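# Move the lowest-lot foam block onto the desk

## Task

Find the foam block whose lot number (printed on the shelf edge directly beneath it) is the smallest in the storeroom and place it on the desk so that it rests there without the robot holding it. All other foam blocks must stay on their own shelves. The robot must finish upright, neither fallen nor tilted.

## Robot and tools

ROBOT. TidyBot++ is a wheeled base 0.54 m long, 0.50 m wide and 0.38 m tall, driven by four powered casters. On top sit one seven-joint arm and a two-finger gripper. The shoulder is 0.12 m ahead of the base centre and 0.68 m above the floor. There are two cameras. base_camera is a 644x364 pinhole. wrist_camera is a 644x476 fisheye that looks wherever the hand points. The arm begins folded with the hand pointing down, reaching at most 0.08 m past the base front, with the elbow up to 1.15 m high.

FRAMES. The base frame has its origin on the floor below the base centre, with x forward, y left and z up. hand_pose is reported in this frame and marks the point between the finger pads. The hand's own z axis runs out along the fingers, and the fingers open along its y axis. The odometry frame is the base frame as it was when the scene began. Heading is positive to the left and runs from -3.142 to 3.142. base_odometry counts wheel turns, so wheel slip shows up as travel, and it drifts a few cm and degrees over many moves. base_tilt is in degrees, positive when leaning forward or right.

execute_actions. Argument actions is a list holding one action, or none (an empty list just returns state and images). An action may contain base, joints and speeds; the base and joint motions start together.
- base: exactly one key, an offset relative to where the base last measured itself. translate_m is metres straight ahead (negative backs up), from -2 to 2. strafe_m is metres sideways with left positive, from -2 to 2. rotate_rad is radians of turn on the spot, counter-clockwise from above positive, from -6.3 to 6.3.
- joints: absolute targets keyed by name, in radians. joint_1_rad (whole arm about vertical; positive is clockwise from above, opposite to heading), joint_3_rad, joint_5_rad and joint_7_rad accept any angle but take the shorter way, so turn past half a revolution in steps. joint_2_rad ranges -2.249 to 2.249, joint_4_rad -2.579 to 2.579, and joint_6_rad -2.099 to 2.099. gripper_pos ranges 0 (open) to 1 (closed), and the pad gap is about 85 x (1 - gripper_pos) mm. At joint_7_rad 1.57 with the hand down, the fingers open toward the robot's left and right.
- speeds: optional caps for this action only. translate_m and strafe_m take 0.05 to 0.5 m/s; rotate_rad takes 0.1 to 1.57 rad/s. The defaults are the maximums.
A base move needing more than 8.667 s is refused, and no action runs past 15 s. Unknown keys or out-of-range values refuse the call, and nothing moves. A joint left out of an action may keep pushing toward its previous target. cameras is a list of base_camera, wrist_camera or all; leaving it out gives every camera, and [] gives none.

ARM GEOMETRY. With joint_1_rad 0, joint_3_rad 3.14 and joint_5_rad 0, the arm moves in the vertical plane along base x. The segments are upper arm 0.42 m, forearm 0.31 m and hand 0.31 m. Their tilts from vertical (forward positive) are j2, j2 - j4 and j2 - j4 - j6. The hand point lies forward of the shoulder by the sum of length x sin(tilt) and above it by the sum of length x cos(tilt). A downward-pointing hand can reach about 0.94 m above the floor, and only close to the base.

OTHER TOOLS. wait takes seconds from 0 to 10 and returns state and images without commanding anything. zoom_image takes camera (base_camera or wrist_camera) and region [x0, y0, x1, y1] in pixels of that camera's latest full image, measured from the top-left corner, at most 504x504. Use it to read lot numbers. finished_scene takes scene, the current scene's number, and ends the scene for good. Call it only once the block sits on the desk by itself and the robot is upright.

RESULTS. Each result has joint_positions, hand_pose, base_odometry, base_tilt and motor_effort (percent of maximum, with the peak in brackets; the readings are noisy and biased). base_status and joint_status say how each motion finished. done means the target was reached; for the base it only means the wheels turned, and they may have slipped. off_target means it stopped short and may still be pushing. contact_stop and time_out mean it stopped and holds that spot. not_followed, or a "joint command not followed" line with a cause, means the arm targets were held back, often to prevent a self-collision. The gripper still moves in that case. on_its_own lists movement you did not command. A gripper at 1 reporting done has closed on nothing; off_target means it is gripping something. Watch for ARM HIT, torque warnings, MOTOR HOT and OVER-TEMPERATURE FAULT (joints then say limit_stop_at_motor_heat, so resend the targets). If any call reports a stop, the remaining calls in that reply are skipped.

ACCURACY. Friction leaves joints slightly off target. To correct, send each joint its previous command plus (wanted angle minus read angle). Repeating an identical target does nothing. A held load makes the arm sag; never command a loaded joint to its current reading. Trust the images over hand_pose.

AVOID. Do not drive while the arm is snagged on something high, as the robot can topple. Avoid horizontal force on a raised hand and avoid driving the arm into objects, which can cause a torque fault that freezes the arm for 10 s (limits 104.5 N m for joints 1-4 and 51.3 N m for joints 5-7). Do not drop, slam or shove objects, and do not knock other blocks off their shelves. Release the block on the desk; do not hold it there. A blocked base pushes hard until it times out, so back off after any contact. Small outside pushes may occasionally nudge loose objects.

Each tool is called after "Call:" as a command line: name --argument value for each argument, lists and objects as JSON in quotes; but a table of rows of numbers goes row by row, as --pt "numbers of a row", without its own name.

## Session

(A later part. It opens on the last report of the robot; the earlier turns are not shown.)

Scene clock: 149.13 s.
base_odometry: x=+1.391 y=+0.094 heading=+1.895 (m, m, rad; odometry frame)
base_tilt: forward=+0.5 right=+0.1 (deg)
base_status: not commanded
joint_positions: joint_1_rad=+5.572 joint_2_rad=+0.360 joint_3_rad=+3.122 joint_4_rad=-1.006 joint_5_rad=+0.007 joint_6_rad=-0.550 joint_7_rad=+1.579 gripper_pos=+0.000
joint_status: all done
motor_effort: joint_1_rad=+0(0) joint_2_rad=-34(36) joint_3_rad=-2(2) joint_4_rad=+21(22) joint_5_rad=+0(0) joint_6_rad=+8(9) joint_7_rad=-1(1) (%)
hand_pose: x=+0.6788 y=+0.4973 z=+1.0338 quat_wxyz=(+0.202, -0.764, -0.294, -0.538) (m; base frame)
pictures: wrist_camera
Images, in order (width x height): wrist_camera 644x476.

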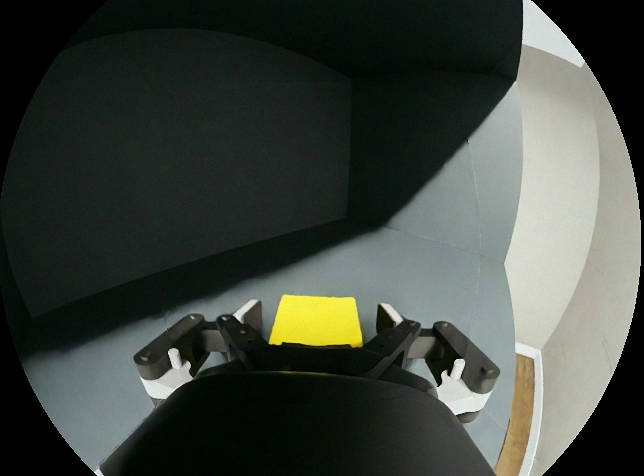

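Call:
execute_actions --actions '[{"joints":{"joint_4_rad":-1.08}}]' --cameras '["wrist_camera"]'

Call:
execute_actions --actions '[{"joints":{"gripper_pos":1}}]' --cameras '["wrist_camera"]'

Scene clock: 154.30 s.
base_odometry: x=+1.391 y=+0.094 heading=+1.895 (m, m, rad; odometry frame)
base_tilt: forward=+0.5 right=+0.1 (deg)
base_status: not commanded
joint_positions: joint_1_rad=+5.572 joint_2_rad=+0.347 joint_3_rad=+3.122 joint_4_rad=-1.036 joint_5_rad=+0.007 joint_6_rad=-0.550 joint_7_rad=+1.579 gripper_pos=+0.000
joint_status: joint_4_rad off_target (ended at -1.036, target -1.080)
motor_effort: joint_1_rad=+0(3) joint_2_rad=-27(34) joint_3_rad=-1(1) joint_4_rad=+17(21) joint_5_rad=+0(2) joint_6_rad=+6(9) joint_7_rad=-2(1) (%)
hand_pose: x=+0.6741 y=+0.4934 z=+1.0262 quat_wxyz=(+0.200, -0.768, -0.296, -0.532) (m; base frame)
pictures: wrist_camera
Images, in order (width x height): wrist_camera 644x476.

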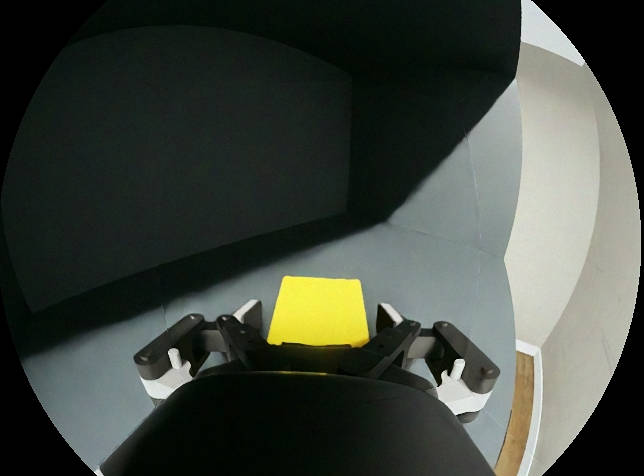

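Scene clock: 155.40 s.
base_odometry: x=+1.391 y=+0.094 heading=+1.895 (m, m, rad; odometry frame)
base_tilt: forward=+0.5 right=+0.1 (deg)
base_status: not commanded
joint_positions: joint_1_rad=+5.575 joint_2_rad=+0.338 joint_3_rad=+3.120 joint_4_rad=-1.037 joint_5_rad=+0.007 joint_6_rad=-0.550 joint_7_rad=+1.579 gripper_pos=+0.379
joint_status: gripper_pos off_target (ended at +0.379, target +1.000)
motor_effort: joint_1_rad=-1(4) joint_2_rad=-25(29) joint_3_rad=-3(6) joint_4_rad=+15(19) joint_5_rad=-1(2) joint_6_rad=+4(8) joint_7_rad=-3(2) (%)
hand_pose: x=+0.6726 y=+0.4905 z=+1.0320 quat_wxyz=(+0.201, -0.766, -0.295, -0.535) (m; base frame)
pictures: wrist_camera
Images, in order (width x height): wrist_camera 644x476.

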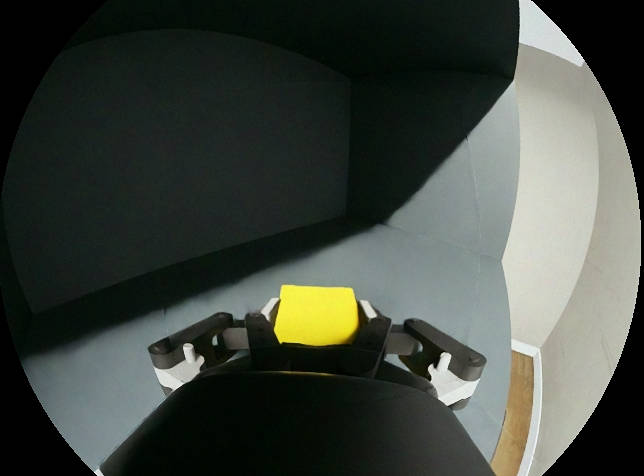

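Call:
execute_actions --actions '[{"joints":{"joint_2_rad":0.2,"joint_4_rad":-0.95}}]' --cameras '[]'

Call:
execute_actions --actions '[{"joints":{"joint_2_rad":-0.4,"joint_4_rad":-1.55,"joint_6_rad":-0.72},"base":{"strafe_m":-0.3}}]' --cameras '["wrist_camera"]'

Call:
execute_actions --actions '[{"joints":{"joint_1_rad":6.0},"base":{"translate_m":1.2}}]' --cameras '[]'

Call:
execute_actions --actions '[{"joints":{"joint_1_rad":4.71},"base":{"translate_m":0.42},"speeds":{"translate_m":0.25}}]'

Scene clock: 163.87 s.
base_odometry: x=+1.391 y=+0.094 heading=+1.895 (m, m, rad; odometry frame)
base_tilt: forward=+0.6 right=+0.1 (deg)
base_status: not commanded
joint_positions: joint_1_rad=+5.576 joint_2_rad=+0.200 joint_3_rad=+3.120 joint_4_rad=-0.957 joint_5_rad=+0.007 joint_6_rad=-0.550 joint_7_rad=+1.579 gripper_pos=+0.379
joint_status: all done
motor_effort: joint_1_rad=+0(1) joint_2_rad=-27(37) joint_3_rad=-1(2) joint_4_rad=+20(24) joint_5_rad=+0(0) joint_6_rad=+9(9) joint_7_rad=-1(2) (%)
hand_pose: x=+0.6272 y=+0.4510 z=+1.1784 quat_wxyz=(+0.230, -0.703, -0.271, -0.616) (m; base frame)
pictures: none
No camera images: the call's "cameras" was empty. Leave "cameras" out to get every camera's image.

Scene clock: 165.80 s.
base_odometry: x=+1.676 y=+0.189 heading=+1.896 (m, m, rad; odometry frame)
base_tilt: forward=+0.5 right=+0.1 (deg)
base_status: done
joint_positions: joint_1_rad=+5.577 joint_2_rad=-0.395 joint_3_rad=+3.121 joint_4_rad=-1.536 joint_5_rad=+0.007 joint_6_rad=-0.694 joint_7_rad=+1.579 gripper_pos=+0.379
joint_status: all done
motor_effort: joint_1_rad=+0(2) joint_2_rad=-5(32) joint_3_rad=-1(3) joint_4_rad=+20(21) joint_5_rad=+1(0) joint_6_rad=+9(10) joint_7_rad=-1(2) (%)
hand_pose: x=+0.4344 y=+0.2837 z=+1.1196 quat_wxyz=(+0.207, -0.740, -0.287, -0.571) (m; base frame)
pictures: wrist_camera
Images, in order (width x height): wrist_camera 644x476.

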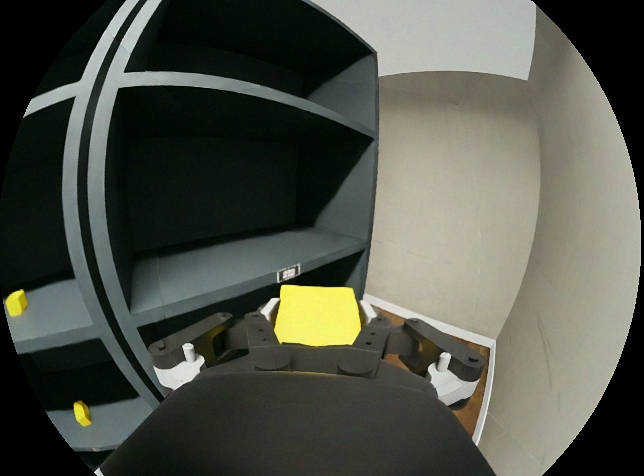

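Scene clock: 169.57 s.
base_odometry: x=+1.293 y=+1.327 heading=+1.896 (m, m, rad; odometry frame)
base_tilt: forward=+0.6 right=+0.2 (deg)
base_status: done
joint_positions: joint_1_rad=+5.989 joint_2_rad=-0.395 joint_3_rad=+3.121 joint_4_rad=-1.538 joint_5_rad=+0.007 joint_6_rad=-0.695 joint_7_rad=+1.579 gripper_pos=+0.379
joint_status: all done
motor_effort: joint_1_rad=+0(0) joint_2_rad=-6(9) joint_3_rad=-1(2) joint_4_rad=+20(21) joint_5_rad=+1(1) joint_6_rad=+9(10) joint_7_rad=+0(2) (%)
hand_pose: x=+0.5215 y=+0.1339 z=+1.1180 quat_wxyz=(+0.085, -0.784, -0.130, -0.600) (m; base frame)
pictures: none
No camera images: the call's "cameras" was empty. Leave "cameras" out to get every camera's image.

Scene clock: 172.13 s.
base_odometry: x=+1.159 y=+1.725 heading=+1.896 (m, m, rad; odometry frame)
base_tilt: forward=+0.5 right=+0.1 (deg)
base_status: done
joint_positions: joint_1_rad=+4.722 joint_2_rad=-0.396 joint_3_rad=+3.121 joint_4_rad=-1.538 joint_5_rad=+0.007 joint_6_rad=-0.696 joint_7_rad=+1.579 gripper_pos=+0.379
joint_status: all done
motor_effort: joint_1_rad=+0(1) joint_2_rad=-6(6) joint_3_rad=-1(0) joint_4_rad=+20(21) joint_5_rad=+0(1) joint_6_rad=+9(9) joint_7_rad=-1(1) (%)
hand_pose: x=+0.1119 y=+0.4235 z=+1.1184 quat_wxyz=(+0.424, -0.555, -0.569, -0.434) (m; base frame)
pictures: base_camera, wrist_camera
Images, in order (width x height): base_camera 644x364, wrist_camera 644x476.

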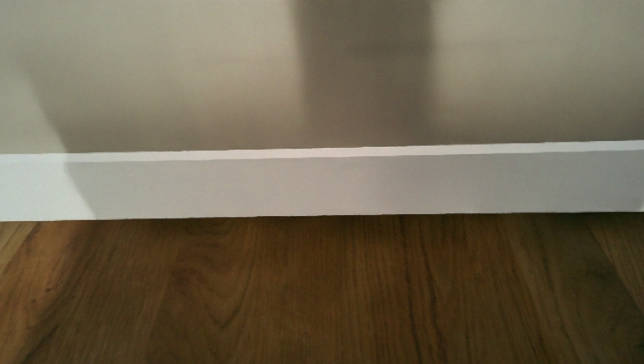

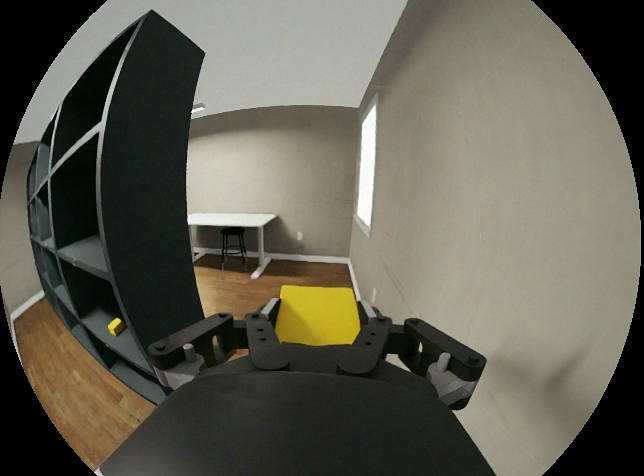

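Call:
execute_actions --actions '[{"base":{"strafe_m":1.95}}]' --cameras '[]'

Call:
execute_actions --actions '[{"base":{"translate_m":-1.0},"joints":{"joint_2_rad":0.0,"joint_6_rad":-0.6}}]'

Scene clock: 180.97 s.
base_odometry: x=-0.689 y=+1.104 heading=+1.896 (m, m, rad; odometry frame)
base_tilt: forward=+0.5 right=+0.2 (deg)
base_status: done
joint_positions: joint_1_rad=+4.722 joint_2_rad=-0.396 joint_3_rad=+3.121 joint_4_rad=-1.540 joint_5_rad=+0.007 joint_6_rad=-0.697 joint_7_rad=+1.579 gripper_pos=+0.379
joint_status: not commanded
motor_effort: joint_1_rad=+0(0) joint_2_rad=-5(9) joint_3_rad=-1(1) joint_4_rad=+20(21) joint_5_rad=+0(1) joint_6_rad=+9(9) joint_7_rad=-1(1) (%)
hand_pose: x=+0.1117 y=+0.4234 z=+1.1174 quat_wxyz=(+0.424, -0.555, -0.570, -0.433) (m; base frame)
pictures: none
No camera images: the call's "cameras" was empty. Leave "cameras" out to get every camera's image.

Scene clock: 184.33 s.
base_odometry: x=-0.370 y=+0.156 heading=+1.895 (m, m, rad; odometry frame)
base_tilt: forward=+0.5 right=+0.2 (deg)
base_status: done
joint_positions: joint_1_rad=+4.716 joint_2_rad=-0.002 joint_3_rad=+3.122 joint_4_rad=-1.543 joint_5_rad=+0.007 joint_6_rad=-0.631 joint_7_rad=+1.579 gripper_pos=+0.379
joint_status: all done
motor_effort: joint_1_rad=+0(2) joint_2_rad=-21(24) joint_3_rad=-2(1) joint_4_rad=+21(22) joint_5_rad=+1(1) joint_6_rad=+8(9) joint_7_rad=-1(0) (%)
hand_pose: x=+0.1096 y=+0.5698 z=+0.9357 quat_wxyz=(+0.328, -0.617, -0.634, -0.330) (m; base frame)
pictures: base_camera, wrist_camera
Images, in order (width x height): base_camera 644x364, wrist_camera 644x476.

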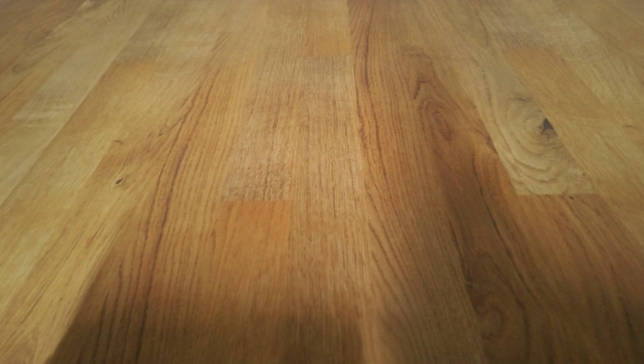

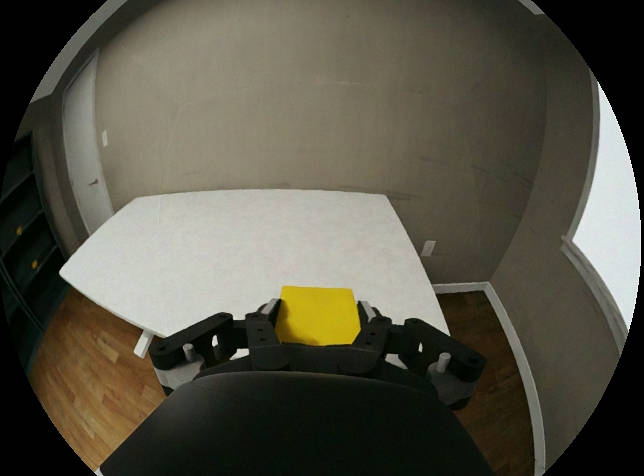

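Call:
execute_actions --actions '[{"joints":{"joint_2_rad":0.4,"joint_4_rad":-1.66,"joint_6_rad":0.15},"base":{"strafe_m":0.08}}]' --cameras '["wrist_camera"]'

Scene clock: 190.33 s.
base_odometry: x=-0.446 y=+0.130 heading=+1.896 (m, m, rad; odometry frame)
base_tilt: forward=+0.5 right=+0.1 (deg)
base_status: done
joint_positions: joint_1_rad=+4.716 joint_2_rad=+0.399 joint_3_rad=+3.122 joint_4_rad=-1.653 joint_5_rad=+0.007 joint_6_rad=+0.121 joint_7_rad=+1.579 gripper_pos=+0.379
joint_status: all done
motor_effort: joint_1_rad=+0(1) joint_2_rad=-34(38) joint_3_rad=-2(2) joint_4_rad=+19(23) joint_5_rad=+0(0) joint_6_rad=+9(10) joint_7_rad=-1(2) (%)
hand_pose: x=+0.1075 y=+0.7332 z=+0.8147 quat_wxyz=(+0.405, -0.574, -0.589, -0.400) (m; base frame)
pictures: wrist_camera
Images, in order (width x height): wrist_camera 644x476.

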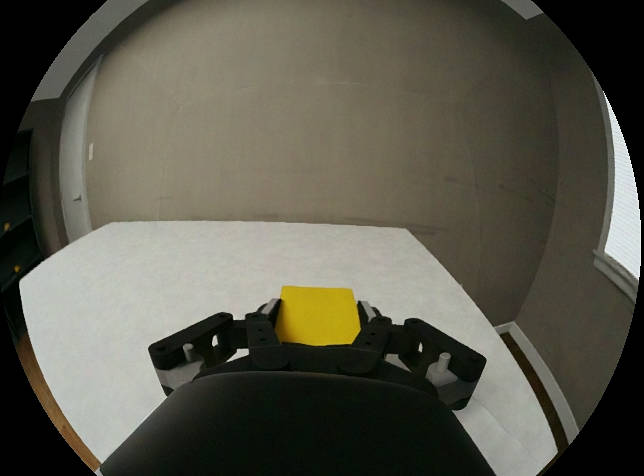

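Call:
execute_actions --actions '[{"joints":{"joint_2_rad":0.48,"joint_6_rad":0.22}}]' --cameras '[]'

Scene clock: 192.93 s.
base_odometry: x=-0.446 y=+0.130 heading=+1.896 (m, m, rad; odometry frame)
base_tilt: forward=+0.5 right=+0.1 (deg)
base_status: not commanded
joint_positions: joint_1_rad=+4.716 joint_2_rad=+0.468 joint_3_rad=+3.122 joint_4_rad=-1.653 joint_5_rad=+0.007 joint_6_rad=+0.189 joint_7_rad=+1.579 gripper_pos=+0.379
joint_status: all done
motor_effort: joint_1_rad=+0(0) joint_2_rad=-36(39) joint_3_rad=-2(2) joint_4_rad=+19(20) joint_5_rad=+1(0) joint_6_rad=+8(9) joint_7_rad=-1(1) (%)
hand_pose: x=+0.1074 y=+0.7488 z=+0.7830 quat_wxyz=(+0.405, -0.575, -0.589, -0.399) (m; base frame)
pictures: none
No camera images: the call's "cameras" was empty. Leave "cameras" out to get every camera's image.

Call:
execute_actions --actions '[{"joints":{"joint_2_rad":0.56,"joint_6_rad":0.29}}]' --cameras '["wrist_camera"]'

Scene clock: 195.93 s.
base_odometry: x=-0.446 y=+0.130 heading=+1.896 (m, m, rad; odometry frame)
base_tilt: forward=+0.5 right=+0.1 (deg)
base_status: not commanded
joint_positions: joint_1_rad=+4.716 joint_2_rad=+0.528 joint_3_rad=+3.122 joint_4_rad=-1.652 joint_5_rad=+0.007 joint_6_rad=+0.275 joint_7_rad=+1.579 gripper_pos=+0.379
joint_status: all done
motor_effort: joint_1_rad=+0(1) joint_2_rad=-34(37) joint_3_rad=-2(3) joint_4_rad=+17(19) joint_5_rad=+0(0) joint_6_rad=+7(8) joint_7_rad=-2(3) (%)
hand_pose: x=+0.1073 y=+0.7635 z=+0.7633 quat_wxyz=(+0.413, -0.570, -0.583, -0.407) (m; base frame)
pictures: wrist_camera
Images, in order (width x height): wrist_camera 644x476.

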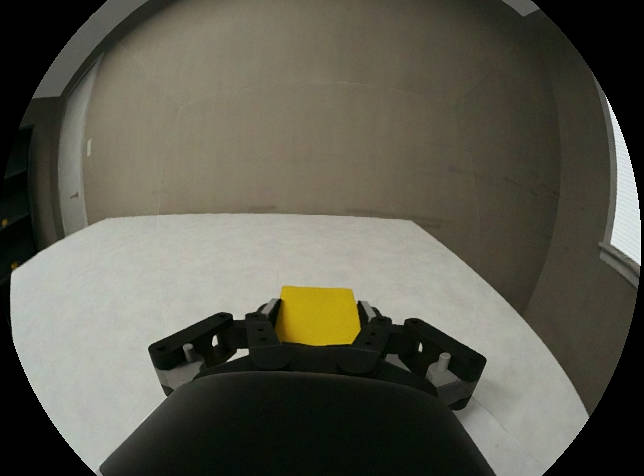

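Contact.

Call:
execute_actions --actions '[{"joints":{"gripper_pos":0}}]' --cameras '[]'

Call:
execute_actions --actions '[{"joints":{"joint_2_rad":0.2}}]' --cameras '["wrist_camera"]'

Scene clock: 199.73 s.
base_odometry: x=-0.446 y=+0.130 heading=+1.896 (m, m, rad; odometry frame)
base_tilt: forward=+0.5 right=+0.1 (deg)
base_status: not commanded
joint_positions: joint_1_rad=+4.716 joint_2_rad=+0.539 joint_3_rad=+3.122 joint_4_rad=-1.652 joint_5_rad=+0.007 joint_6_rad=+0.275 joint_7_rad=+1.579 gripper_pos=+0.000
joint_status: all done
motor_effort: joint_1_rad=+0(0) joint_2_rad=-37(38) joint_3_rad=-2(2) joint_4_rad=+18(19) joint_5_rad=+0(0) joint_6_rad=+8(8) joint_7_rad=-1(1) (%)
hand_pose: x=+0.1073 y=+0.7644 z=+0.7546 quat_wxyz=(+0.410, -0.572, -0.585, -0.403) (m; base frame)
pictures: none
No camera images: the call's "cameras" was empty. Leave "cameras" out to get every camera's image.

Scene clock: 201.23 s.
base_odometry: x=-0.446 y=+0.130 heading=+1.896 (m, m, rad; odometry frame)
base_tilt: forward=+0.5 right=+0.1 (deg)
base_status: not commanded
joint_positions: joint_1_rad=+4.716 joint_2_rad=+0.200 joint_3_rad=+3.122 joint_4_rad=-1.652 joint_5_rad=+0.007 joint_6_rad=+0.275 joint_7_rad=+1.579 gripper_pos=+0.000
joint_status: all done
motor_effort: joint_1_rad=+0(0) joint_2_rad=-29(40) joint_3_rad=-2(2) joint_4_rad=+21(21) joint_5_rad=+0(1) joint_6_rad=+9(9) joint_7_rad=-1(2) (%)
hand_pose: x=+0.1071 y=+0.6964 z=+1.0051 quat_wxyz=(+0.500, -0.494, -0.509, -0.497) (m; base frame)
pictures: wrist_camera
Images, in order (width x height): wrist_camera 644x476.

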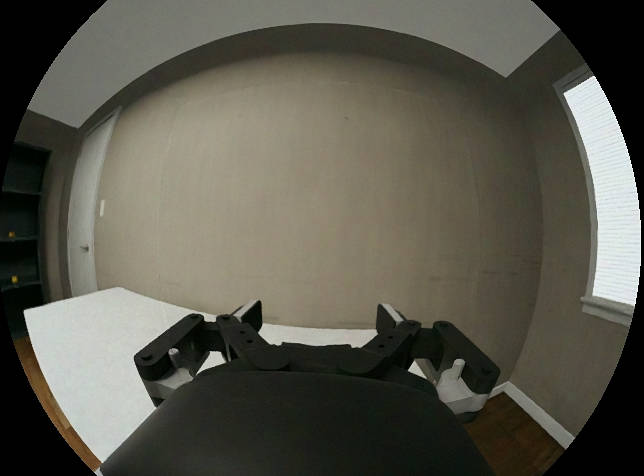

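Call:
finished_scene --scene 1

The scene is finished: the task was done.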